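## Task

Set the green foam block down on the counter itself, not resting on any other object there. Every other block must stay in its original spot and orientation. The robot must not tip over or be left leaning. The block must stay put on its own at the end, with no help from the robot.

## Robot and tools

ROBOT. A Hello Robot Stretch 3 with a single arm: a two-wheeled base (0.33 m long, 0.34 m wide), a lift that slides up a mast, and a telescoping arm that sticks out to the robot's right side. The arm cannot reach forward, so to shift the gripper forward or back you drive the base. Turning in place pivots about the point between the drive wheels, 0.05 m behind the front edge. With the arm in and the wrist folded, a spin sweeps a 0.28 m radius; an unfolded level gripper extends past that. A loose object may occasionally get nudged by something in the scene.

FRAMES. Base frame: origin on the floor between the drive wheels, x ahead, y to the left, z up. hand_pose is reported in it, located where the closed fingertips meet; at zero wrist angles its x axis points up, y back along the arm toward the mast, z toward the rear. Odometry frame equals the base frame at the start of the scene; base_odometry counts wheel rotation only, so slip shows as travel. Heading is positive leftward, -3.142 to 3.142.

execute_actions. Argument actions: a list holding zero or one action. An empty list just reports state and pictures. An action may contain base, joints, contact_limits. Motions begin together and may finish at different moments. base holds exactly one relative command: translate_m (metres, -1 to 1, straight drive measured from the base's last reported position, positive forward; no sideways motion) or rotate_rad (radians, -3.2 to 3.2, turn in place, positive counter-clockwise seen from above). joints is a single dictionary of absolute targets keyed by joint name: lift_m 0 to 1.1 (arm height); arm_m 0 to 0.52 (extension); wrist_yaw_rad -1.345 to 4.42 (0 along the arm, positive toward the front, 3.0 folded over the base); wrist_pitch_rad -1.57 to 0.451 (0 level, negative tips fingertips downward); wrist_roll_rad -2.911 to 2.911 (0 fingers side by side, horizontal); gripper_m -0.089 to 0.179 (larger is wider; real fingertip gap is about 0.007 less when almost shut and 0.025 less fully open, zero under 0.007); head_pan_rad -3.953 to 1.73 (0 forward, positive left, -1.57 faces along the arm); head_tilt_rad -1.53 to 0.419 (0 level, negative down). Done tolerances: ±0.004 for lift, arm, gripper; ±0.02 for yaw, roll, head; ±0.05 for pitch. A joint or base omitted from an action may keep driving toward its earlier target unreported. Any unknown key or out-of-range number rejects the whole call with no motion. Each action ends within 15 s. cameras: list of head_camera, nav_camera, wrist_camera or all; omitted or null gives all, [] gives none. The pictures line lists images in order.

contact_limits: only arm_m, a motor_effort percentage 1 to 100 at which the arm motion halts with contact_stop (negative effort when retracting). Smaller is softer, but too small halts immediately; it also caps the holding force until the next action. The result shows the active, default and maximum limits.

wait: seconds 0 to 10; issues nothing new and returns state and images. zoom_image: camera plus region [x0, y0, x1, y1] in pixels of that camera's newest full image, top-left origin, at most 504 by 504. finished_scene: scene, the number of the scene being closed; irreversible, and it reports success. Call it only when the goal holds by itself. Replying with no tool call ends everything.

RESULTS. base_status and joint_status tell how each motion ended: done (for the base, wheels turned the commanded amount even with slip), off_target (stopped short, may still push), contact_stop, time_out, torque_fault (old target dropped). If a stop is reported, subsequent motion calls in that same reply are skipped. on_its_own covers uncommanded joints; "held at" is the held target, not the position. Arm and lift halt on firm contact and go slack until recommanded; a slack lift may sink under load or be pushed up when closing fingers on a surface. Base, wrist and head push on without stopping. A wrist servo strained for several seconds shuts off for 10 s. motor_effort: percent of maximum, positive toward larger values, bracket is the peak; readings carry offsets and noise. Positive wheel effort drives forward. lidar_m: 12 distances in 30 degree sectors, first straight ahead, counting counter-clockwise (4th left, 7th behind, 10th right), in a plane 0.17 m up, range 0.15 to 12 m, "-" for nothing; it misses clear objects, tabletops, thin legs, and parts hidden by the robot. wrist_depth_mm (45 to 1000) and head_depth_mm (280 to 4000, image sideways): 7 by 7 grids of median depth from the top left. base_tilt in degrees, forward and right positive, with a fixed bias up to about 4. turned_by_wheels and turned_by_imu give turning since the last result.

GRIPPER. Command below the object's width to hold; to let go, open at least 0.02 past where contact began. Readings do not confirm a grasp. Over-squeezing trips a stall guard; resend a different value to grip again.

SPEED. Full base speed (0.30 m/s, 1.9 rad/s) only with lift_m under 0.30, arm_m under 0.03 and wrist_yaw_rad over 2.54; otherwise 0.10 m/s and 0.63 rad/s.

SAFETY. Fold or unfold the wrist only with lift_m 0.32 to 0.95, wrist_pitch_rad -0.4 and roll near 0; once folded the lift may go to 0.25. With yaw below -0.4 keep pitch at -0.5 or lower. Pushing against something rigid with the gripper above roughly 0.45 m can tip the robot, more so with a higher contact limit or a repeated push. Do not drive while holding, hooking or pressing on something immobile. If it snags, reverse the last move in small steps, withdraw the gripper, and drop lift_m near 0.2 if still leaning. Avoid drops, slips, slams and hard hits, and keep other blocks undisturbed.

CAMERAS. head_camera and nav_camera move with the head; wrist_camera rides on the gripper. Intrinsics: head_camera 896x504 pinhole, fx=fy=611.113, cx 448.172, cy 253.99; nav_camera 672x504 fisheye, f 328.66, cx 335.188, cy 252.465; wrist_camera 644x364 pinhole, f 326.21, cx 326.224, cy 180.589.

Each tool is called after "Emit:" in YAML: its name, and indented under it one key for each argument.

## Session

Emit:
execute_actions:
  actions: []

Scene clock: 0.00 s.
base_odometry: x=+0.000 y=+0.000 heading=+0.000 (m, m, rad; odometry frame)
turned_by_wheels: +0.000 (rad since the last result)
turned_by_imu: +0.000 (rad since the last result)
base_tilt: forward=-1.3 right=-0.5 (deg)
lidar_m: 1.69 1.78 1.21 1.15 1.43 2.08 2.07 2.26 1.04 1.03 1.12 1.70
head_depth_mm: 1581 1573 1561 1549 1547 1539 1526 / 1611 1610 1605 1586 1579 1568 1562 / 1657 1651 1639 1623 1618 1603 1589 / 1675 1684 1669 1668 1652 1640 1632 / 1665 1715 1720 1698 1671 1665 1664 / 1656 1764 1753 1732 1722 1712 1705 / 1656 1811 1790 1778 1759 1753 1741
base_status: not commanded
joint_positions: lift_m=+0.439 arm_m=+0.002 wrist_yaw_rad=+3.063 wrist_pitch_rad=-0.419 wrist_roll_rad=+0.006 gripper_m=+0.037 head_pan_rad=+0.009 head_tilt_rad=+0.016
joint_status: not commanded
motor_effort: left_wheel=+0 right_wheel=+0 lift_m=+27 arm_m=+0 wrist_yaw_rad=+1 wrist_pitch_rad=+8 wrist_roll_rad=+0 gripper_m=+0 head_pan_rad=+0 head_tilt_rad=+3 (%)
hand_pose: x=-0.0035 y=+0.0764 z=+0.4512 quat_wxyz=(+0.175, +0.699, +0.119, +0.683) (m; base frame)
wrist_depth_mm: - - - - - - - / - - - - - - - / - - - - - - - / - - - - - - - / 915 903 899 911 955 870 867 / 775 755 728 752 - 742 715 / 639 624 - 621 625 622 629
pictures: head_camera (sideways: a quarter turn clockwise sets it upright), nav_camera (sideways: a quarter turn counterclockwise sets it upright), wrist_camera
Images, in order (width x height): head_camera 896x504, nav_camera 672x504, wrist_camera 644x364.

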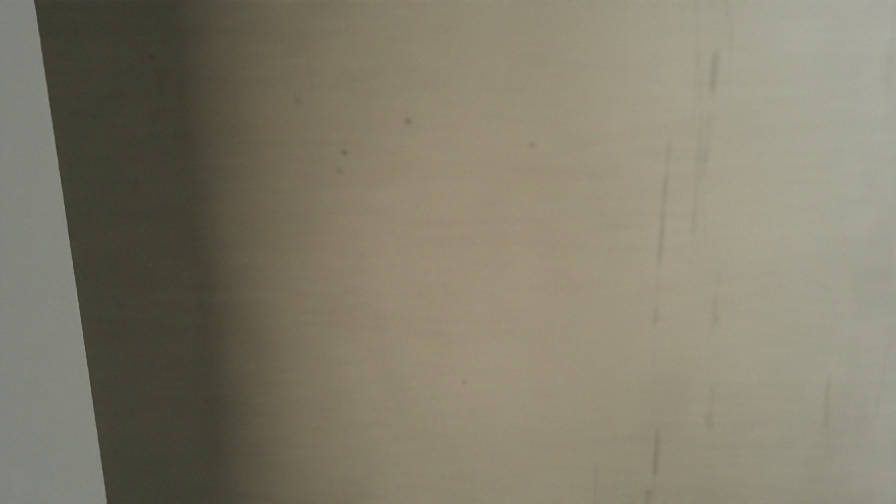

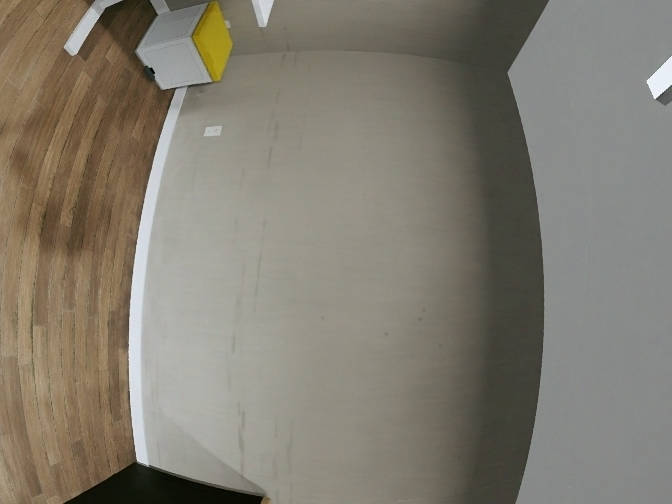

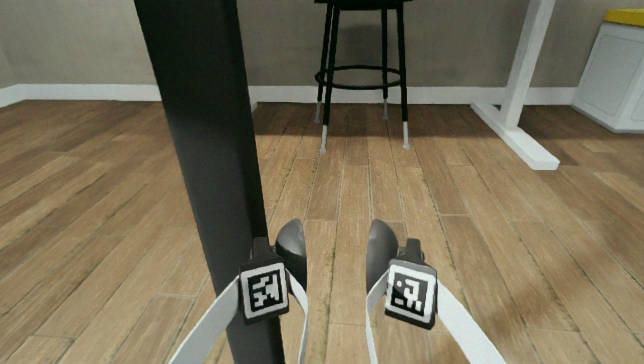

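Emit:
execute_actions:
  actions:
    - {"joints": {"lift_m": 0.26, "head_pan_rad": -1.9, "head_tilt_rad": -0.5}}
  cameras: ["head_camera", "nav_camera"]

Scene clock: 5.80 s.
base_odometry: x=+0.000 y=+0.000 heading=+0.000 (m, m, rad; odometry frame)
turned_by_wheels: +0.000 (rad since the last result)
turned_by_imu: +0.002 (rad since the last result)
base_tilt: forward=-1.1 right=-0.6 (deg)
lidar_m: 1.68 1.78 1.21 1.15 1.43 2.08 2.07 2.26 1.04 1.03 1.13 1.70
head_depth_mm: 2609 2849 3150 2749 1968 1539 1258 / 2555 2785 3011 2785 1975 1547 1269 / 2538 2748 3027 2801 1994 1541 1275 / 2486 2719 2891 1152 1285 1428 1276 / 2454 2627 1469 1091 1215 1377 1285 / 2420 2570 1491 1068 1188 1340 1290 / 2378 2534 1516 1064 1168 1308 1300
base_status: not commanded
joint_positions: lift_m=+0.260 arm_m=+0.002 wrist_yaw_rad=+3.063 wrist_pitch_rad=-0.420 wrist_roll_rad=+0.006 gripper_m=+0.037 head_pan_rad=-1.893 head_tilt_rad=-0.493
joint_status: all done
motor_effort: left_wheel=+0(0) right_wheel=+1(1) lift_m=+22(24) arm_m=+0(0) wrist_yaw_rad=+1(0) wrist_pitch_rad=+8(8) wrist_roll_rad=+0(0) gripper_m=+0(0) head_pan_rad=-4(39) head_tilt_rad=-5(45) (%)
hand_pose: x=-0.0036 y=+0.0763 z=+0.2725 quat_wxyz=(+0.175, +0.699, +0.120, +0.683) (m; base frame)
wrist_depth_mm: - - - - - - - / - - - - - - - / - - - - - - 994 / 798 780 - 794 748 765 774 / 626 624 634 623 637 596 595 / 524 519 - 526 - 498 499 / 455 - - - 419 422 422
pictures: head_camera (sideways: a quarter turn clockwise sets it upright), nav_camera (sideways: a quarter turn counterclockwise sets it upright)
Images, in order (width x height): head_camera 896x504, nav_camera 672x504.

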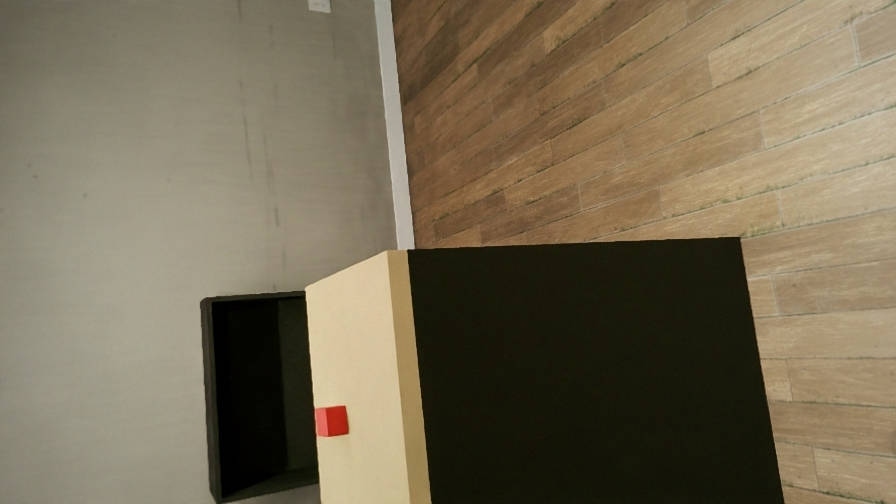

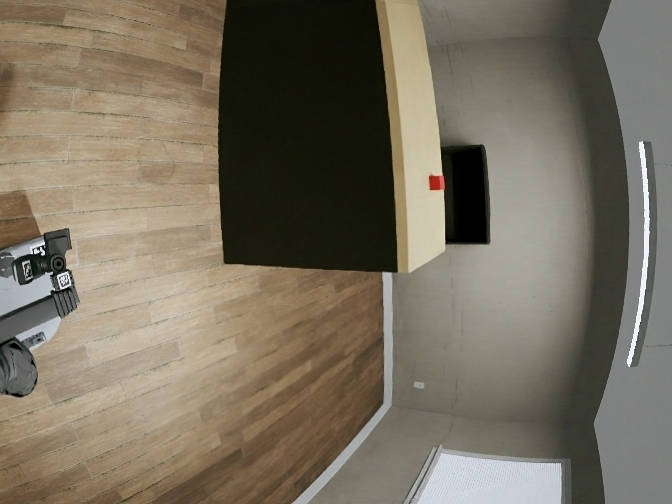

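Emit:
execute_actions:
  actions:
    - {"base": {"rotate_rad": -2.29}, "joints": {"head_pan_rad": 0.5}}
  cameras: []

Emit:
execute_actions:
  actions:
    - {"base": {"translate_m": 1.0}}
  cameras: ["nav_camera"]

Emit:
execute_actions:
  actions:
    - {"base": {"rotate_rad": 0.5}, "joints": {"head_pan_rad": 1.1}}
  cameras: ["nav_camera"]

Scene clock: 22.83 s.
base_odometry: x=+0.000 y=+0.000 heading=-2.290 (m, m, rad; odometry frame)
turned_by_wheels: -2.290 (rad since the last result)
turned_by_imu: -2.263 (rad since the last result)
base_tilt: forward=-1.2 right=-0.7 (deg)
lidar_m: 2.85 1.03 1.06 1.42 1.69 1.74 1.49 1.15 1.43 2.14 2.07 2.14
head_depth_mm: 2500 2708 2980 2731 1963 1534 1262 / 2481 2709 2931 2770 1974 1539 1266 / 2466 2685 2895 2490 1836 1453 1271 / 2457 2642 1441 1100 1220 1389 1272 / 2441 2625 1454 1089 1216 1380 1282 / 2439 2590 1484 1082 1212 1371 1286 / 2428 2624 1509 1081 1201 1358 1295
base_status: done
joint_positions: lift_m=+0.260 arm_m=+0.002 wrist_yaw_rad=+3.063 wrist_pitch_rad=-0.420 wrist_roll_rad=+0.006 gripper_m=+0.037 head_pan_rad=+0.493 head_tilt_rad=-0.494
joint_status: all done
motor_effort: left_wheel=+4(16) right_wheel=-2(3) lift_m=+23(22) arm_m=-1(0) wrist_yaw_rad=+0(1) wrist_pitch_rad=+8(8) wrist_roll_rad=+0(0) gripper_m=+0(0) head_pan_rad=+3(38) head_tilt_rad=-4(4) (%)
hand_pose: x=-0.0036 y=+0.0762 z=+0.2724 quat_wxyz=(+0.175, +0.699, +0.120, +0.683) (m; base frame)
wrist_depth_mm: - - - - - 994 857 / - - - - - - 861 / - - - - - - 890 / 812 806 - 762 780 765 763 / 645 625 628 625 631 608 608 / 507 524 - 545 - 492 491 / 450 - - - 420 425 419
pictures: none
No camera images: the call's "cameras" was empty. Leave "cameras" out to get every camera's image.

Scene clock: 27.93 s.
base_odometry: x=-0.659 y=-0.753 heading=-2.290 (m, m, rad; odometry frame)
turned_by_wheels: +0.000 (rad since the last result)
turned_by_imu: +0.006 (rad since the last result)
base_tilt: forward=-1.3 right=-0.6 (deg)
lidar_m: 2.14 1.82 0.54 0.41 0.64 2.28 2.48 2.04 2.22 1.61 1.55 1.60
head_depth_mm: 1773 1920 2101 2297 1959 1533 1254 / 1760 1918 2090 2312 1988 1550 1263 / 1756 1912 2067 2300 1989 1557 1268 / 1745 1896 2062 2282 2005 1558 1279 / 1739 1893 2081 2240 2014 1566 1285 / 1727 1843 1983 2211 2035 1582 1289 / 1732 1851 2001 2201 2045 1581 1047
base_status: done
joint_positions: lift_m=+0.260 arm_m=+0.002 wrist_yaw_rad=+3.063 wrist_pitch_rad=-0.420 wrist_roll_rad=+0.006 gripper_m=+0.037 head_pan_rad=+0.493 head_tilt_rad=-0.494
joint_status: not commanded
motor_effort: left_wheel=+3(15) right_wheel=-3(4) lift_m=+23(23) arm_m=+0(1) wrist_yaw_rad=+0(0) wrist_pitch_rad=+8(8) wrist_roll_rad=+0(0) gripper_m=+0(0) head_pan_rad=+3(3) head_tilt_rad=-4(4) (%)
hand_pose: x=-0.0036 y=+0.0762 z=+0.2724 quat_wxyz=(+0.175, +0.699, +0.120, +0.683) (m; base frame)
wrist_depth_mm: - - 491 450 534 678 - / - - 523 487 593 785 - / - - 580 532 654 971 997 / 819 785 - 580 717 777 755 / 627 618 631 610 624 604 601 / 516 527 - 531 - 500 489 / 453 - - - 411 425 426
pictures: nav_camera (sideways: a quarter turn counterclockwise sets it upright)
Images, in order (width x height): nav_camera 672x504.

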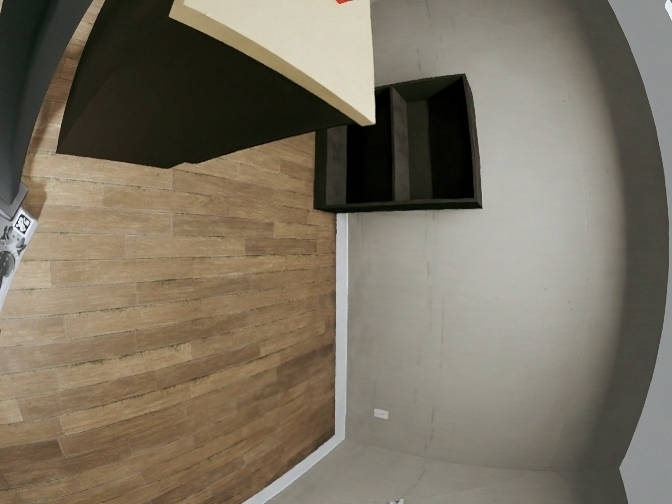

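Scene clock: 29.50 s.
base_odometry: x=-0.659 y=-0.753 heading=-1.790 (m, m, rad; odometry frame)
turned_by_wheels: +0.500 (rad since the last result)
turned_by_imu: +0.495 (rad since the last result)
base_tilt: forward=-1.2 right=-0.5 (deg)
lidar_m: 1.82 0.56 0.41 0.59 2.27 2.16 2.17 2.30 1.63 1.54 1.58 2.09
head_depth_mm: 2315 2452 2625 824 645 740 891 / 2386 2600 2797 833 617 656 774 / 2247 2439 2552 838 599 590 685 / 2114 2290 1431 848 604 539 626 / 2025 2149 1455 858 636 690 909 / 1897 2040 1482 870 892 1296 1287 / 1811 1925 1508 1262 1881 1583 1297
base_status: done
joint_positions: lift_m=+0.260 arm_m=+0.002 wrist_yaw_rad=+3.063 wrist_pitch_rad=-0.420 wrist_roll_rad=+0.006 gripper_m=+0.037 head_pan_rad=+1.093 head_tilt_rad=-0.495
joint_status: all done
motor_effort: left_wheel=-3(11) right_wheel=+2(7) lift_m=+23(23) arm_m=+0(0) wrist_yaw_rad=+1(0) wrist_pitch_rad=+8(8) wrist_roll_rad=+0(0) gripper_m=+0(0) head_pan_rad=+3(33) head_tilt_rad=-3(4) (%)
hand_pose: x=-0.0036 y=+0.0762 z=+0.2724 quat_wxyz=(+0.175, +0.699, +0.120, +0.683) (m; base frame)
wrist_depth_mm: - - - - 515 400 414 / - - - - 525 425 449 / - - - - 551 479 489 / 804 785 - 778 561 523 551 / 629 609 624 621 568 578 573 / 511 522 - 529 - 500 498 / 453 - - - 412 428 419
pictures: nav_camera (sideways: a quarter turn counterclockwise sets it upright)
Images, in order (width x height): nav_camera 672x504.

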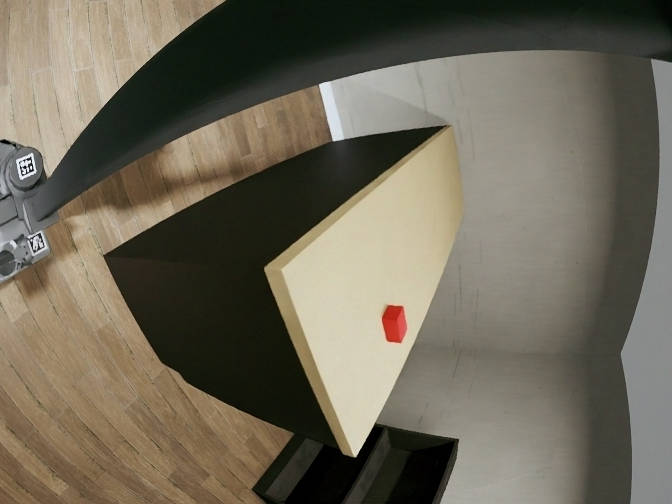

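Emit:
execute_actions:
  actions:
    - {"base": {"translate_m": 1.0}, "joints": {"head_pan_rad": 1.4, "head_tilt_rad": -0.7}}
  cameras: ["head_camera", "nav_camera"]

Scene clock: 41.80 s.
base_odometry: x=-0.876 y=-1.729 heading=-1.790 (m, m, rad; odometry frame)
turned_by_wheels: +0.000 (rad since the last result)
turned_by_imu: +0.007 (rad since the last result)
base_tilt: forward=-1.3 right=-0.5 (deg)
lidar_m: 1.11 0.87 1.39 1.14 0.51 0.57 3.01 2.24 1.58 1.49 1.53 1.17
head_depth_mm: 1851 1955 2084 1887 1578 1336 1136 / 2011 2246 2482 2031 1610 1345 1147 / 1971 2206 2483 2032 1615 1344 1153 / 1929 2143 2432 2063 1639 1352 1155 / 1880 2095 2386 2067 1638 1363 1159 / 1843 2045 2322 2104 1645 1364 1170 / 1823 1916 1560 1292 1099 989 -
base_status: done
joint_positions: lift_m=+0.260 arm_m=+0.002 wrist_yaw_rad=+3.063 wrist_pitch_rad=-0.420 wrist_roll_rad=+0.006 gripper_m=+0.037 head_pan_rad=+1.393 head_tilt_rad=-0.691
joint_status: all done
motor_effort: left_wheel=-4(11) right_wheel=+2(7) lift_m=+23(23) arm_m=+0(0) wrist_yaw_rad=+0(1) wrist_pitch_rad=+8(8) wrist_roll_rad=+0(0) gripper_m=+0(0) head_pan_rad=+3(25) head_tilt_rad=-7(29) (%)
hand_pose: x=-0.0036 y=+0.0762 z=+0.2724 quat_wxyz=(+0.175, +0.699, +0.120, +0.683) (m; base frame)
wrist_depth_mm: 398 418 - - - - - / 430 442 - - - - - / 456 485 - - - - 904 / 504 549 - 784 766 774 757 / 549 579 618 614 632 608 603 / 521 520 - 537 - 500 499 / 455 - - - 412 420 423
pictures: head_camera (sideways: a quarter turn clockwise sets it upright), nav_camera (sideways: a quarter turn counterclockwise sets it upright)
Images, in order (width x height): head_camera 896x504, nav_camera 672x504.

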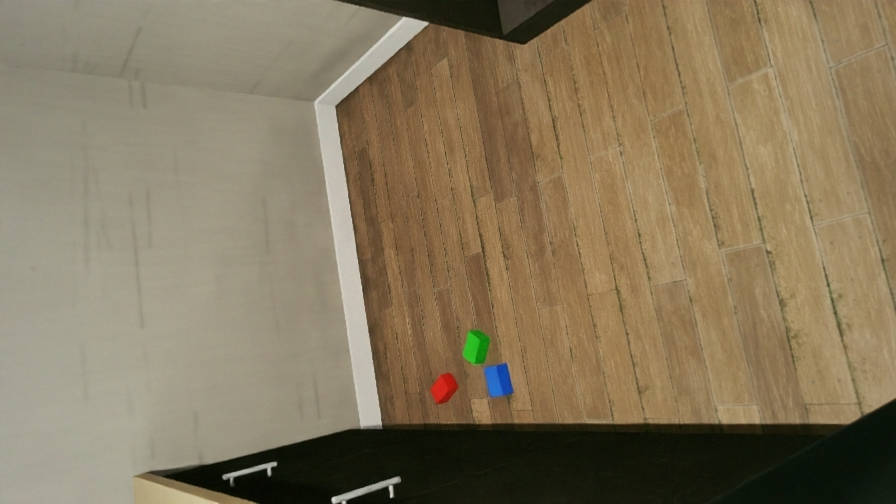

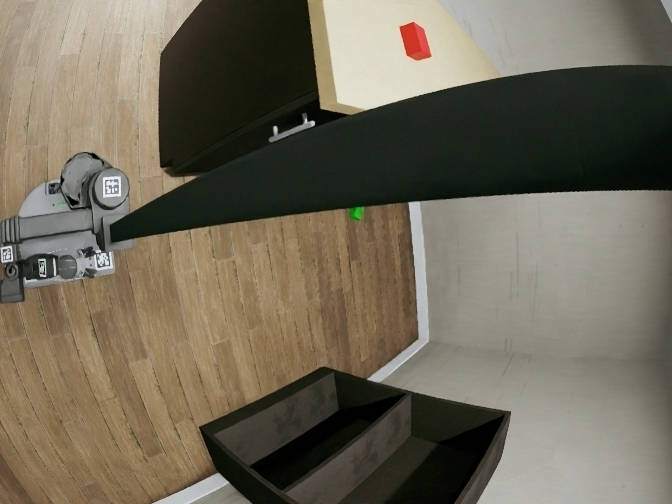

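Emit:
execute_actions:
  actions:
    - {"base": {"rotate_rad": -1.80}, "joints": {"head_pan_rad": -2.5, "head_tilt_rad": -0.95}}
  cameras: []

Emit:
execute_actions:
  actions:
    - {"base": {"translate_m": -1.0}}
  cameras: ["head_camera", "nav_camera"]

Scene clock: 78.13 s.
base_odometry: x=-0.876 y=-1.729 heading=+2.693 (m, m, rad; odometry frame)
turned_by_wheels: -1.800 (rad since the last result)
turned_by_imu: -1.777 (rad since the last result)
base_tilt: forward=-1.2 right=-0.6 (deg)
lidar_m: 1.49 1.50 1.29 1.12 0.87 1.23 2.24 0.49 0.49 0.84 2.99 1.74
head_depth_mm: 1870 2142 1860 1569 1356 1197 - / 1034 1450 1801 1566 1365 1203 - / 878 837 1080 1490 1373 1208 - / 891 681 694 867 1148 1216 - / 902 689 608 772 1110 1223 1126 / 912 696 632 844 1262 1226 1097 / 928 702 680 930 1346 1234 1104
base_status: done
joint_positions: lift_m=+0.260 arm_m=+0.002 wrist_yaw_rad=+3.063 wrist_pitch_rad=-0.420 wrist_roll_rad=+0.006 gripper_m=+0.037 head_pan_rad=-2.493 head_tilt_rad=-0.939
joint_status: all done
motor_effort: left_wheel=+4(16) right_wheel=-1(7) lift_m=+23(23) arm_m=-1(1) wrist_yaw_rad=+1(0) wrist_pitch_rad=+8(8) wrist_roll_rad=+0(0) gripper_m=+0(0) head_pan_rad=-3(38) head_tilt_rad=-8(34) (%)
hand_pose: x=-0.0036 y=+0.0762 z=+0.2724 quat_wxyz=(+0.175, +0.699, +0.120, +0.683) (m; base frame)
wrist_depth_mm: 783 953 - - - - - / 873 - - - - - - / 785 - - - - - 986 / 775 820 - 773 784 767 765 / 641 610 617 632 628 601 602 / 509 523 - 541 - 498 497 / 452 - - - 411 428 425
pictures: none
No camera images: the call's "cameras" was empty. Leave "cameras" out to get every camera's image.

Scene clock: 83.13 s.
base_odometry: x=+0.025 y=-2.162 heading=+2.693 (m, m, rad; odometry frame)
turned_by_wheels: +0.000 (rad since the last result)
turned_by_imu: -0.003 (rad since the last result)
base_tilt: forward=-1.3 right=-0.6 (deg)
lidar_m: 2.46 1.73 0.80 0.81 0.81 0.98 1.29 1.02 0.58 0.50 0.50 0.57
head_depth_mm: 1102 1272 1505 1565 1360 1193 - / 1143 1324 1592 1575 1369 1200 - / 1189 1387 1679 1587 1371 1213 - / 1144 1327 1550 1598 1354 1213 - / 948 1018 1152 1321 1360 1224 1123 / 913 822 916 1024 1159 1225 1095 / 924 723 762 837 919 1026 1097
base_status: done
joint_positions: lift_m=+0.260 arm_m=+0.002 wrist_yaw_rad=+3.063 wrist_pitch_rad=-0.420 wrist_roll_rad=+0.006 gripper_m=+0.037 head_pan_rad=-2.493 head_tilt_rad=-0.939
joint_status: not commanded
motor_effort: left_wheel=+4(10) right_wheel=-2(7) lift_m=+23(23) arm_m=-1(1) wrist_yaw_rad=+1(1) wrist_pitch_rad=+8(8) wrist_roll_rad=+0(0) gripper_m=+0(0) head_pan_rad=-3(4) head_tilt_rad=-8(7) (%)
hand_pose: x=-0.0036 y=+0.0762 z=+0.2724 quat_wxyz=(+0.175, +0.699, +0.120, +0.683) (m; base frame)
wrist_depth_mm: 692 514 773 830 919 774 - / 731 621 848 871 985 849 - / 785 774 794 798 783 926 - / 805 704 - 703 759 760 759 / 637 627 626 617 633 605 613 / 504 521 - 531 - 504 493 / 453 - - - 423 421 420
pictures: head_camera (sideways: a quarter turn clockwise sets it upright), nav_camera (sideways: a quarter turn counterclockwise sets it upright)
Images, in order (width x height): head_camera 896x504, nav_camera 672x504.

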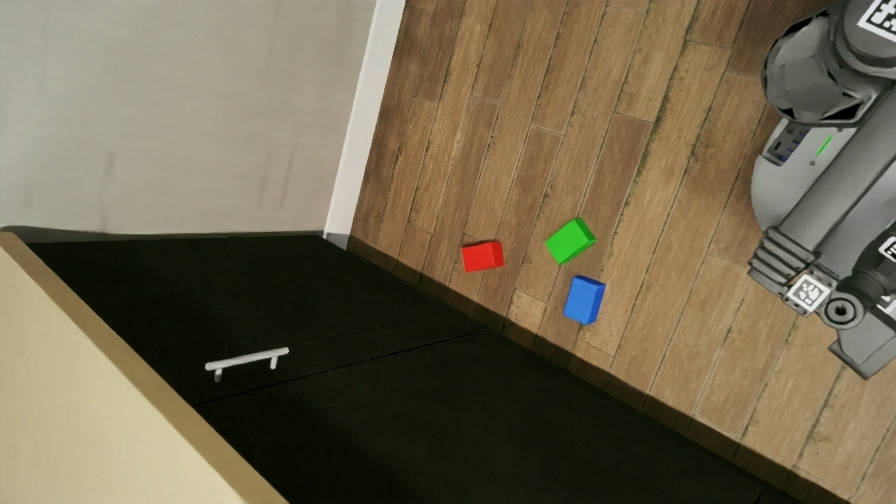

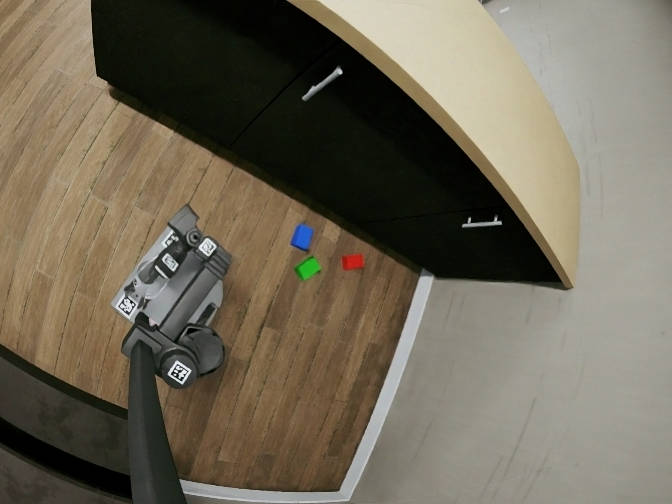

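Emit:
execute_actions:
  actions:
    - {"base": {"translate_m": -0.434}, "joints": {"lift_m": 0.36, "head_pan_rad": -1.65, "head_tilt_rad": -1.15}}
  cameras: []

Emit:
execute_actions:
  actions:
    - {"joints": {"wrist_yaw_rad": -0.36, "gripper_m": 0.1}}
  cameras: []

Emit:
execute_actions:
  actions:
    - {"joints": {"wrist_pitch_rad": -0.85, "arm_m": 0.08, "lift_m": 0.25}}
  cameras: ["head_camera", "wrist_camera"]

Scene clock: 116.13 s.
base_odometry: x=+0.416 y=-2.350 heading=+2.694 (m, m, rad; odometry frame)
turned_by_wheels: +0.000 (rad since the last result)
turned_by_imu: +0.000 (rad since the last result)
base_tilt: forward=-1.3 right=-0.5 (deg)
lidar_m: 2.87 1.10 0.81 0.50 0.74 0.85 0.88 0.88 0.72 0.61 0.61 0.71
head_depth_mm: 713 899 1231 1379 1260 1153 - / 679 846 1129 1388 1270 - - / 623 789 1043 1381 1271 - - / 611 755 971 1366 1284 1155 1078 / 601 716 911 1239 1286 1179 1088 / 592 680 855 1141 1291 1179 1085 / 596 649 806 1053 1298 1186 1096
base_status: done
joint_positions: lift_m=+0.360 arm_m=+0.002 wrist_yaw_rad=+3.063 wrist_pitch_rad=-0.420 wrist_roll_rad=+0.006 gripper_m=+0.037 head_pan_rad=-1.656 head_tilt_rad=-1.136
joint_status: all done
motor_effort: left_wheel=+3(12) right_wheel=-2(6) lift_m=+31(33) arm_m=-1(1) wrist_yaw_rad=+0(0) wrist_pitch_rad=+9(8) wrist_roll_rad=+0(0) gripper_m=+0(0) head_pan_rad=+3(39) head_tilt_rad=-10(34) (%)
hand_pose: x=-0.0036 y=+0.0762 z=+0.3719 quat_wxyz=(+0.175, +0.699, +0.120, +0.683) (m; base frame)
wrist_depth_mm: 609 630 715 733 778 870 899 / 637 666 776 773 856 948 944 / 686 740 839 856 942 963 932 / 728 784 - 909 725 773 839 / 758 777 777 776 726 755 743 / 658 650 647 634 - 611 625 / 548 549 - 559 537 531 534
pictures: none
No camera images: the call's "cameras" was empty. Leave "cameras" out to get every camera's image.

Scene clock: 118.87 s.
base_odometry: x=+0.416 y=-2.350 heading=+2.694 (m, m, rad; odometry frame)
turned_by_wheels: +0.000 (rad since the last result)
turned_by_imu: +0.001 (rad since the last result)
base_tilt: forward=-1.1 right=-0.7 (deg)
lidar_m: 2.88 1.10 0.81 0.50 0.74 0.85 0.88 0.88 0.72 0.61 0.62 0.71
head_depth_mm: 712 901 1228 1393 1251 1153 - / 678 848 1129 1389 1263 - - / 623 791 1041 1379 1286 - - / 611 755 973 1368 1272 1172 1080 / 601 716 908 1235 1286 1174 1084 / 592 682 852 1135 1293 1179 1087 / 595 650 805 1054 1304 1190 1092
base_status: not commanded
joint_positions: lift_m=+0.360 arm_m=+0.002 wrist_yaw_rad=-0.358 wrist_pitch_rad=-0.420 wrist_roll_rad=+0.006 gripper_m=+0.100 head_pan_rad=-1.656 head_tilt_rad=-1.136
joint_status: all done
motor_effort: left_wheel=+3(4) right_wheel=-2(2) lift_m=+31(32) arm_m=-1(1) wrist_yaw_rad=-2(2) wrist_pitch_rad=+8(8) wrist_roll_rad=+0(0) gripper_m=+0(89) head_pan_rad=+3(3) head_tilt_rad=-10(10) (%)
hand_pose: x=-0.1001 y=-0.3571 z=+0.3719 quat_wxyz=(+0.652, +0.021, -0.708, -0.269) (m; base frame)
wrist_depth_mm: 293 328 375 440 546 675 599 / 309 344 399 472 583 729 617 / 323 369 431 513 659 767 625 / 341 391 459 579 862 830 664 / 360 422 506 709 786 761 684 / 377 452 648 625 634 639 620 / 475 522 548 551 535 525 532
pictures: none
No camera images: the call's "cameras" was empty. Leave "cameras" out to get every camera's image.

Scene clock: 120.70 s.
base_odometry: x=+0.416 y=-2.350 heading=+2.694 (m, m, rad; odometry frame)
turned_by_wheels: +0.000 (rad since the last result)
turned_by_imu: +0.001 (rad since the last result)
base_tilt: forward=-1.2 right=-0.6 (deg)
lidar_m: 2.87 1.10 0.81 0.50 0.74 0.85 0.88 0.88 0.72 0.61 0.61 0.71
head_depth_mm: 713 900 1227 1384 1259 1155 - / 678 845 1126 1391 1260 - - / 623 790 1043 1386 1301 - - / 611 755 968 1368 1281 1173 1076 / 601 716 907 1243 1286 1174 1081 / 592 681 852 1136 1291 1181 1087 / 595 649 801 1050 1294 1185 1094
base_status: not commanded
joint_positions: lift_m=+0.250 arm_m=+0.080 wrist_yaw_rad=-0.359 wrist_pitch_rad=-0.859 wrist_roll_rad=+0.006 gripper_m=+0.100 head_pan_rad=-1.656 head_tilt_rad=-1.136
joint_status: all done
motor_effort: left_wheel=+3(3) right_wheel=-2(1) lift_m=+23(28) arm_m=+2(1) wrist_yaw_rad=-1(2) wrist_pitch_rad=+5(9) wrist_roll_rad=+0(0) gripper_m=+0(0) head_pan_rad=+3(3) head_tilt_rad=-10(10) (%)
hand_pose: x=-0.0740 y=-0.3643 z=+0.1792 quat_wxyz=(+0.578, +0.174, -0.687, -0.405) (m; base frame)
wrist_depth_mm: 268 303 414 505 599 592 566 / 296 404 467 532 515 514 509 / 375 437 471 465 441 457 446 / 412 426 420 411 413 404 400 / 379 371 368 331 371 366 365 / 351 345 340 300 339 335 332 / 324 316 312 310 310 304 305
pictures: head_camera (sideways: a quarter turn clockwise sets it upright), wrist_camera
Images, in order (width x height): head_camera 896x504, wrist_camera 644x364.

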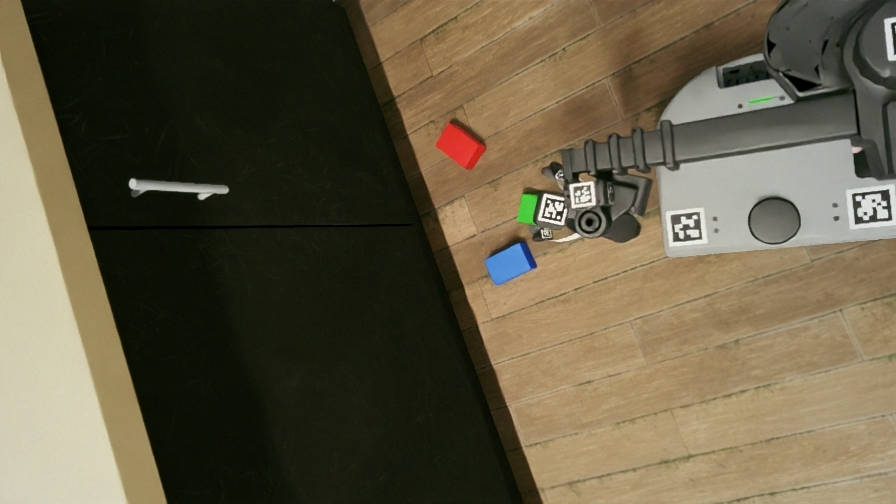

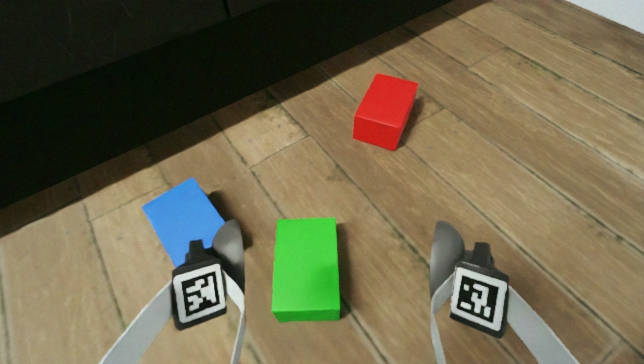

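Emit:
execute_actions:
  actions:
    - {"base": {"translate_m": 0.01}, "joints": {"arm_m": 0.11, "lift_m": 0.165}}
  cameras: ["head_camera", "wrist_camera"]

Scene clock: 152.63 s.
base_odometry: x=+0.407 y=-2.346 heading=+2.694 (m, m, rad; odometry frame)
turned_by_wheels: +0.000 (rad since the last result)
turned_by_imu: +0.001 (rad since the last result)
base_tilt: forward=-1.1 right=-0.5 (deg)
lidar_m: 2.86 1.09 0.82 0.50 0.74 0.85 0.89 0.89 0.71 0.61 0.61 0.71
head_depth_mm: 709 896 1217 1379 1256 1151 - / 675 842 1122 1389 1264 - - / 619 785 1039 1378 1284 - - / 609 752 963 1365 1282 1171 1081 / 600 711 903 1233 1282 1177 1078 / 593 678 846 1133 1287 1178 1088 / 595 646 797 1044 1299 1190 1091
base_status: done
joint_positions: lift_m=+0.165 arm_m=+0.110 wrist_yaw_rad=-0.359 wrist_pitch_rad=-0.859 wrist_roll_rad=+0.006 gripper_m=+0.100 head_pan_rad=-1.656 head_tilt_rad=-1.136
joint_status: all done
motor_effort: left_wheel=+4(11) right_wheel=-2(2) lift_m=+22(24) arm_m=+2(3) wrist_yaw_rad=+0(0) wrist_pitch_rad=+5(5) wrist_roll_rad=+0(0) gripper_m=+0(0) head_pan_rad=+3(3) head_tilt_rad=-10(10) (%)
hand_pose: x=-0.0740 y=-0.3942 z=+0.0941 quat_wxyz=(+0.578, +0.174, -0.686, -0.405) (m; base frame)
wrist_depth_mm: 291 329 381 444 454 441 429 / 314 364 395 393 337 381 379 / 341 353 352 349 341 339 335 / 321 263 313 308 309 304 302 / 288 244 275 230 277 276 270 / 263 259 257 209 253 251 248 / 239 238 233 227 231 228 228
pictures: head_camera (sideways: a quarter turn clockwise sets it upright), wrist_camera
Images, in order (width x height): head_camera 896x504, wrist_camera 644x364.

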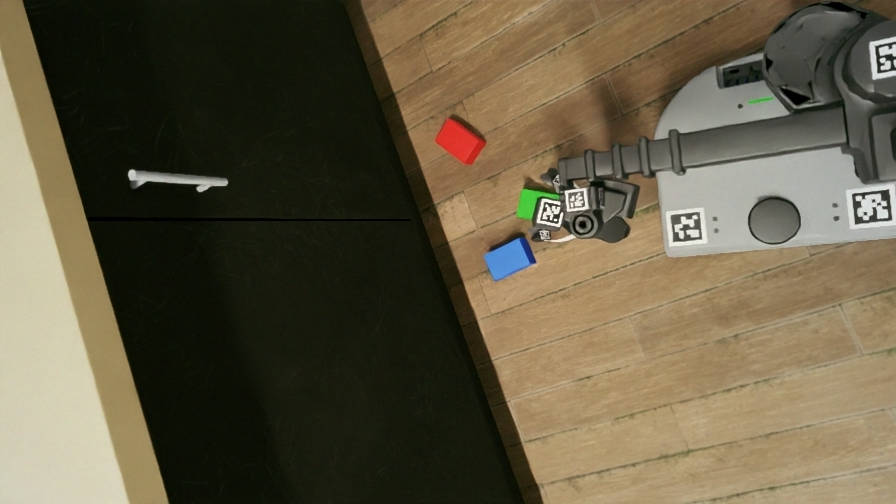

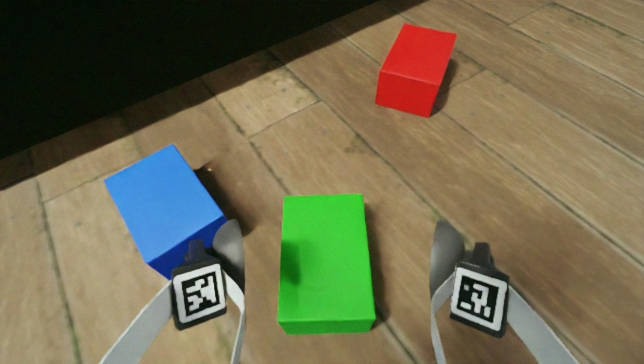

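Emit:
execute_actions:
  actions:
    - {"joints": {"arm_m": 0.12, "lift_m": 0.101}}
  cameras: ["wrist_camera"]

Scene clock: 174.70 s.
base_odometry: x=+0.407 y=-2.346 heading=+2.694 (m, m, rad; odometry frame)
turned_by_wheels: +0.000 (rad since the last result)
turned_by_imu: +0.001 (rad since the last result)
base_tilt: forward=-1.3 right=-0.5 (deg)
lidar_m: 2.86 1.09 0.82 0.50 0.74 0.85 0.89 0.89 0.71 0.61 0.61 0.71
head_depth_mm: 710 898 1218 1382 1254 1150 1060 / 674 843 1123 1386 1267 - - / 619 786 1040 1374 1284 - - / 608 750 967 1369 1278 1169 1082 / 601 713 901 1228 1280 1177 1081 / 591 677 849 1134 1287 1181 1085 / 595 645 798 1046 1297 1181 1096
base_status: not commanded
joint_positions: lift_m=+0.101 arm_m=+0.120 wrist_yaw_rad=-0.359 wrist_pitch_rad=-0.859 wrist_roll_rad=+0.006 gripper_m=+0.100 head_pan_rad=-1.656 head_tilt_rad=-1.136
joint_status: all done
motor_effort: left_wheel=+4(4) right_wheel=-2(2) lift_m=+23(22) arm_m=+2(3) wrist_yaw_rad=+0(0) wrist_pitch_rad=+5(5) wrist_roll_rad=+0(0) gripper_m=+0(0) head_pan_rad=+3(3) head_tilt_rad=-9(10) (%)
hand_pose: x=-0.0740 y=-0.4041 z=+0.0301 quat_wxyz=(+0.578, +0.174, -0.686, -0.406) (m; base frame)
wrist_depth_mm: 283 315 348 345 273 328 323 / 296 306 299 295 284 284 285 / 265 204 265 260 259 252 250 / 231 180 231 176 228 225 224 / 211 187 209 159 203 206 203 / 196 193 184 145 183 188 186 / 180 177 174 169 173 170 172
pictures: wrist_camera
Images, in order (width x height): wrist_camera 644x364.

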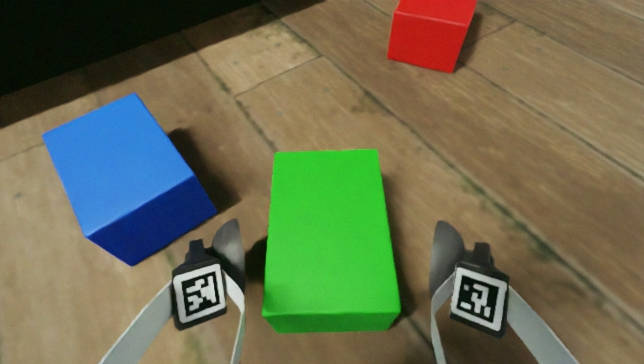

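Emit:
execute_actions:
  actions:
    - {"joints": {"gripper_m": 0.03}}
  cameras: ["wrist_camera"]

Emit:
execute_actions:
  actions:
    - {"joints": {"lift_m": 0.25}}
  cameras: ["wrist_camera"]

Scene clock: 180.30 s.
base_odometry: x=+0.407 y=-2.346 heading=+2.694 (m, m, rad; odometry frame)
turned_by_wheels: +0.000 (rad since the last result)
turned_by_imu: +0.001 (rad since the last result)
base_tilt: forward=-1.1 right=-0.6 (deg)
lidar_m: 2.87 1.09 0.81 0.50 0.74 0.85 0.89 0.89 0.71 0.61 0.61 0.70
head_depth_mm: 710 897 1228 1380 1257 1152 1063 / 674 842 1123 1394 1264 - - / 619 786 1038 1377 1283 - - / 608 752 965 1369 1280 1174 1081 / 599 711 904 1230 1283 1174 1081 / 592 679 851 1129 1289 1180 1090 / 594 646 800 1044 1301 1183 1094
base_status: not commanded
joint_positions: lift_m=+0.101 arm_m=+0.120 wrist_yaw_rad=-0.359 wrist_pitch_rad=-0.860 wrist_roll_rad=+0.006 gripper_m=+0.031 head_pan_rad=-1.656 head_tilt_rad=-1.136
joint_status: all done
motor_effort: left_wheel=+4(4) right_wheel=-3(2) lift_m=+24(23) arm_m=+2(2) wrist_yaw_rad=-1(1) wrist_pitch_rad=+5(5) wrist_roll_rad=+0(0) gripper_m=-12(94) head_pan_rad=+3(3) head_tilt_rad=-10(10) (%)
hand_pose: x=-0.0739 y=-0.4040 z=+0.0300 quat_wxyz=(+0.578, +0.174, -0.686, -0.406) (m; base frame)
wrist_depth_mm: 279 315 347 342 276 328 322 / 299 303 299 294 288 288 284 / 266 204 261 259 257 253 251 / 229 181 234 174 228 224 221 / 209 188 212 158 206 204 202 / 196 195 - 143 144 187 185 / 179 177 175 169 171 171 172
pictures: wrist_camera
Images, in order (width x height): wrist_camera 644x364.

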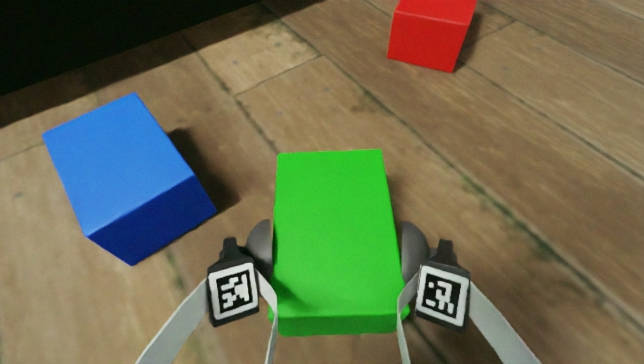

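Scene clock: 182.50 s.
base_odometry: x=+0.407 y=-2.346 heading=+2.694 (m, m, rad; odometry frame)
turned_by_wheels: +0.000 (rad since the last result)
turned_by_imu: +0.001 (rad since the last result)
base_tilt: forward=-1.1 right=-0.6 (deg)
lidar_m: 2.87 1.09 0.82 0.50 0.74 0.85 0.89 0.89 0.73 0.38 0.61 0.71
head_depth_mm: 710 897 1221 1380 1257 1152 - / 675 842 1121 1392 1264 - - / 620 785 1035 1378 1286 - - / 608 751 968 1364 1282 1173 1076 / 600 713 904 1232 1284 1171 1082 / 591 679 848 1127 1294 1184 1088 / 595 648 801 1046 1299 1182 1090
base_status: not commanded
joint_positions: lift_m=+0.250 arm_m=+0.120 wrist_yaw_rad=-0.359 wrist_pitch_rad=-0.861 wrist_roll_rad=+0.006 gripper_m=+0.031 head_pan_rad=-1.656 head_tilt_rad=-1.136
joint_status: all done
motor_effort: left_wheel=+4(4) right_wheel=-2(2) lift_m=+31(32) arm_m=+2(2) wrist_yaw_rad=+0(1) wrist_pitch_rad=+6(6) wrist_roll_rad=+0(0) gripper_m=-12(12) head_pan_rad=+3(3) head_tilt_rad=-10(10) (%)
hand_pose: x=-0.0738 y=-0.4038 z=+0.1784 quat_wxyz=(+0.578, +0.175, -0.686, -0.406) (m; base frame)
wrist_depth_mm: 236 266 308 451 576 599 565 / 258 300 417 508 525 512 511 / 340 388 461 461 418 451 446 / 376 410 419 174 403 404 398 / 387 380 340 157 367 362 366 / 353 348 - 143 143 332 329 / 318 319 317 301 305 306 306
pictures: wrist_camera
Images, in order (width x height): wrist_camera 644x364.

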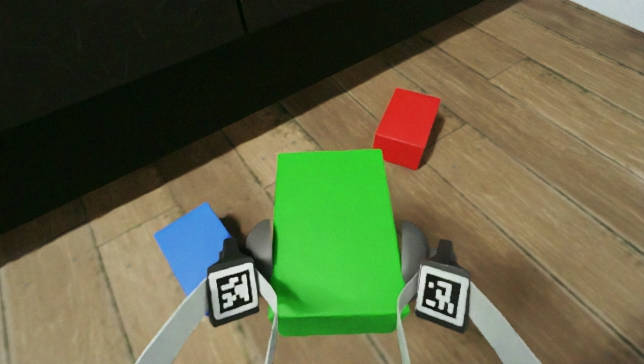

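Emit:
execute_actions:
  actions:
    - {"base": {"rotate_rad": 0.26}, "joints": {"lift_m": 1.075, "wrist_yaw_rad": 0.0, "head_pan_rad": -1.57, "head_tilt_rad": -0.55}}

Scene clock: 199.60 s.
base_odometry: x=+0.407 y=-2.346 heading=+2.954 (m, m, rad; odometry frame)
turned_by_wheels: +0.260 (rad since the last result)
turned_by_imu: +0.261 (rad since the last result)
base_tilt: forward=-1.2 right=-0.6 (deg)
lidar_m: 2.86 1.00 0.50 0.74 0.77 0.93 0.89 0.88 0.64 0.61 0.63 0.86
head_depth_mm: 2466 - - 685 753 876 1041 / 3252 - - 706 754 874 1043 / 3337 - - - 776 874 1044 / 3328 3610 2523 797 765 873 1042 / 3318 3686 3867 760 752 873 1041 / 3299 3526 3328 770 750 873 1038 / 3311 3601 3492 775 746 872 1036
base_status: done
joint_positions: lift_m=+1.075 arm_m=+0.120 wrist_yaw_rad=-0.001 wrist_pitch_rad=-0.861 wrist_roll_rad=+0.006 gripper_m=+0.031 head_pan_rad=-1.577 head_tilt_rad=-0.556
joint_status: all done
motor_effort: left_wheel=-3(10) right_wheel=+1(4) lift_m=+32(33) arm_m=+2(2) wrist_yaw_rad=+2(3) wrist_pitch_rad=+6(6) wrist_roll_rad=+0(0) gripper_m=-12(12) head_pan_rad=+3(12) head_tilt_rad=+4(47) (%)
hand_pose: x=-0.0218 y=-0.4133 z=+1.0034 quat_wxyz=(+0.641, +0.294, -0.644, -0.297) (m; base frame)
wrist_depth_mm: 478 471 471 453 444 449 429 / 413 400 399 391 387 376 375 / 375 367 367 359 363 360 350 / 475 483 478 175 453 467 477 / 642 630 601 158 558 637 612 / 931 940 - 143 144 914 868 / - - - - - - -
pictures: head_camera (sideways: a quarter turn clockwise sets it upright), nav_camera (sideways: a quarter turn counterclockwise sets it upright), wrist_camera
Images, in order (width x height): head_camera 896x504, nav_camera 672x504, wrist_camera 644x364.

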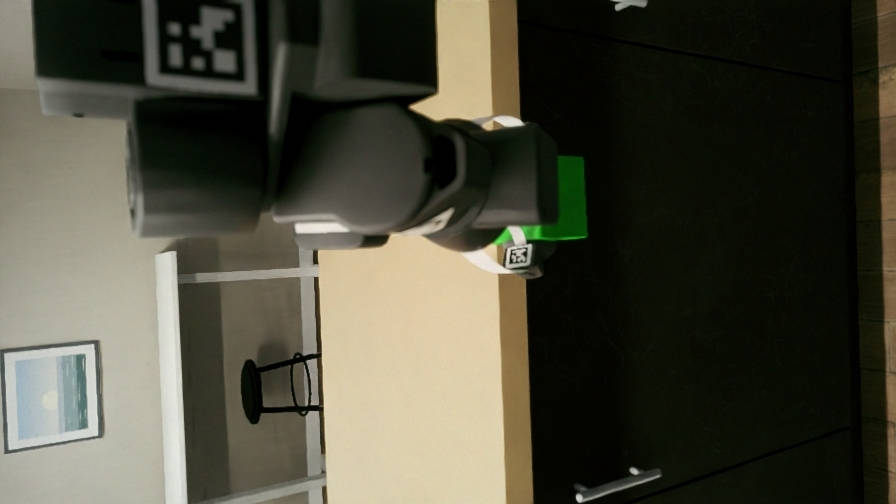

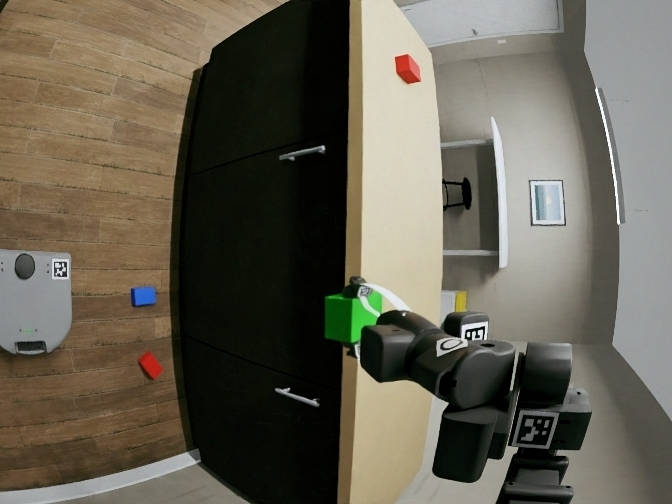

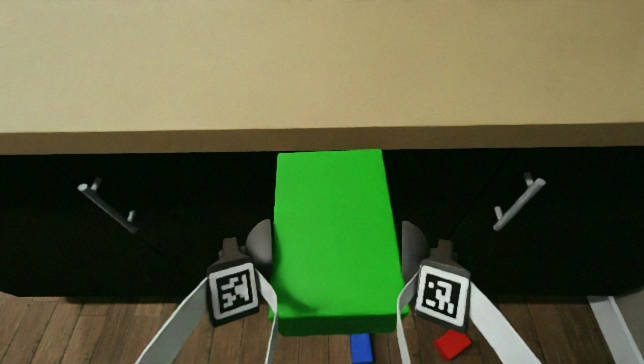

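Emit:
execute_actions:
  actions:
    - {"joints": {"arm_m": 0.47, "lift_m": 1.06}}
  cameras: ["wrist_camera"]

Scene clock: 207.77 s.
base_odometry: x=+0.407 y=-2.346 heading=+2.954 (m, m, rad; odometry frame)
turned_by_wheels: +0.000 (rad since the last result)
turned_by_imu: +0.002 (rad since the last result)
base_tilt: forward=-1.2 right=-0.5 (deg)
lidar_m: 2.86 1.00 0.50 0.74 0.77 0.93 0.89 0.88 0.64 0.61 0.63 0.86
head_depth_mm: 2471 2548 1117 734 753 874 1046 / 3302 3553 1132 740 752 872 1041 / 3293 - 1074 749 752 873 1039 / 3320 3533 1083 756 751 871 1039 / 3283 3584 3835 760 751 872 1040 / 3306 3548 3333 769 751 871 1038 / 3304 3617 3529 775 744 873 1037
base_status: not commanded
joint_positions: lift_m=+1.060 arm_m=+0.470 wrist_yaw_rad=-0.001 wrist_pitch_rad=-0.862 wrist_roll_rad=+0.006 gripper_m=+0.031 head_pan_rad=-1.577 head_tilt_rad=-0.556
joint_status: all done
motor_effort: left_wheel=-4(3) right_wheel=+3(2) lift_m=+23(28) arm_m=+2(2) wrist_yaw_rad=+1(2) wrist_pitch_rad=+6(6) wrist_roll_rad=+0(0) gripper_m=-12(12) head_pan_rad=+3(4) head_tilt_rad=+4(4) (%)
hand_pose: x=-0.0217 y=-0.7632 z=+0.9888 quat_wxyz=(+0.641, +0.294, -0.644, -0.297) (m; base frame)
wrist_depth_mm: 439 438 435 424 422 413 407 / 383 377 376 366 364 358 351 / 335 327 328 325 319 314 313 / 295 298 291 174 285 283 279 / 269 268 267 158 254 257 254 / 244 243 - 143 144 235 233 / 226 223 220 213 213 216 214
pictures: wrist_camera
Images, in order (width x height): wrist_camera 644x364.

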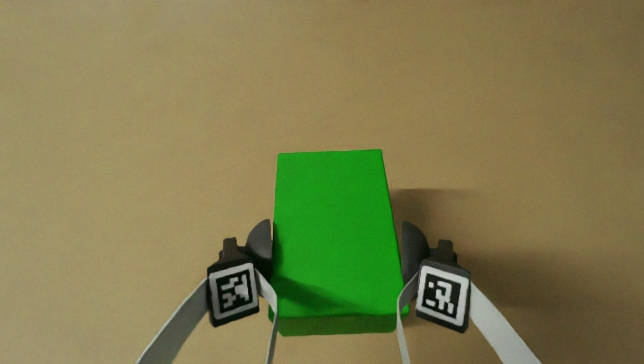

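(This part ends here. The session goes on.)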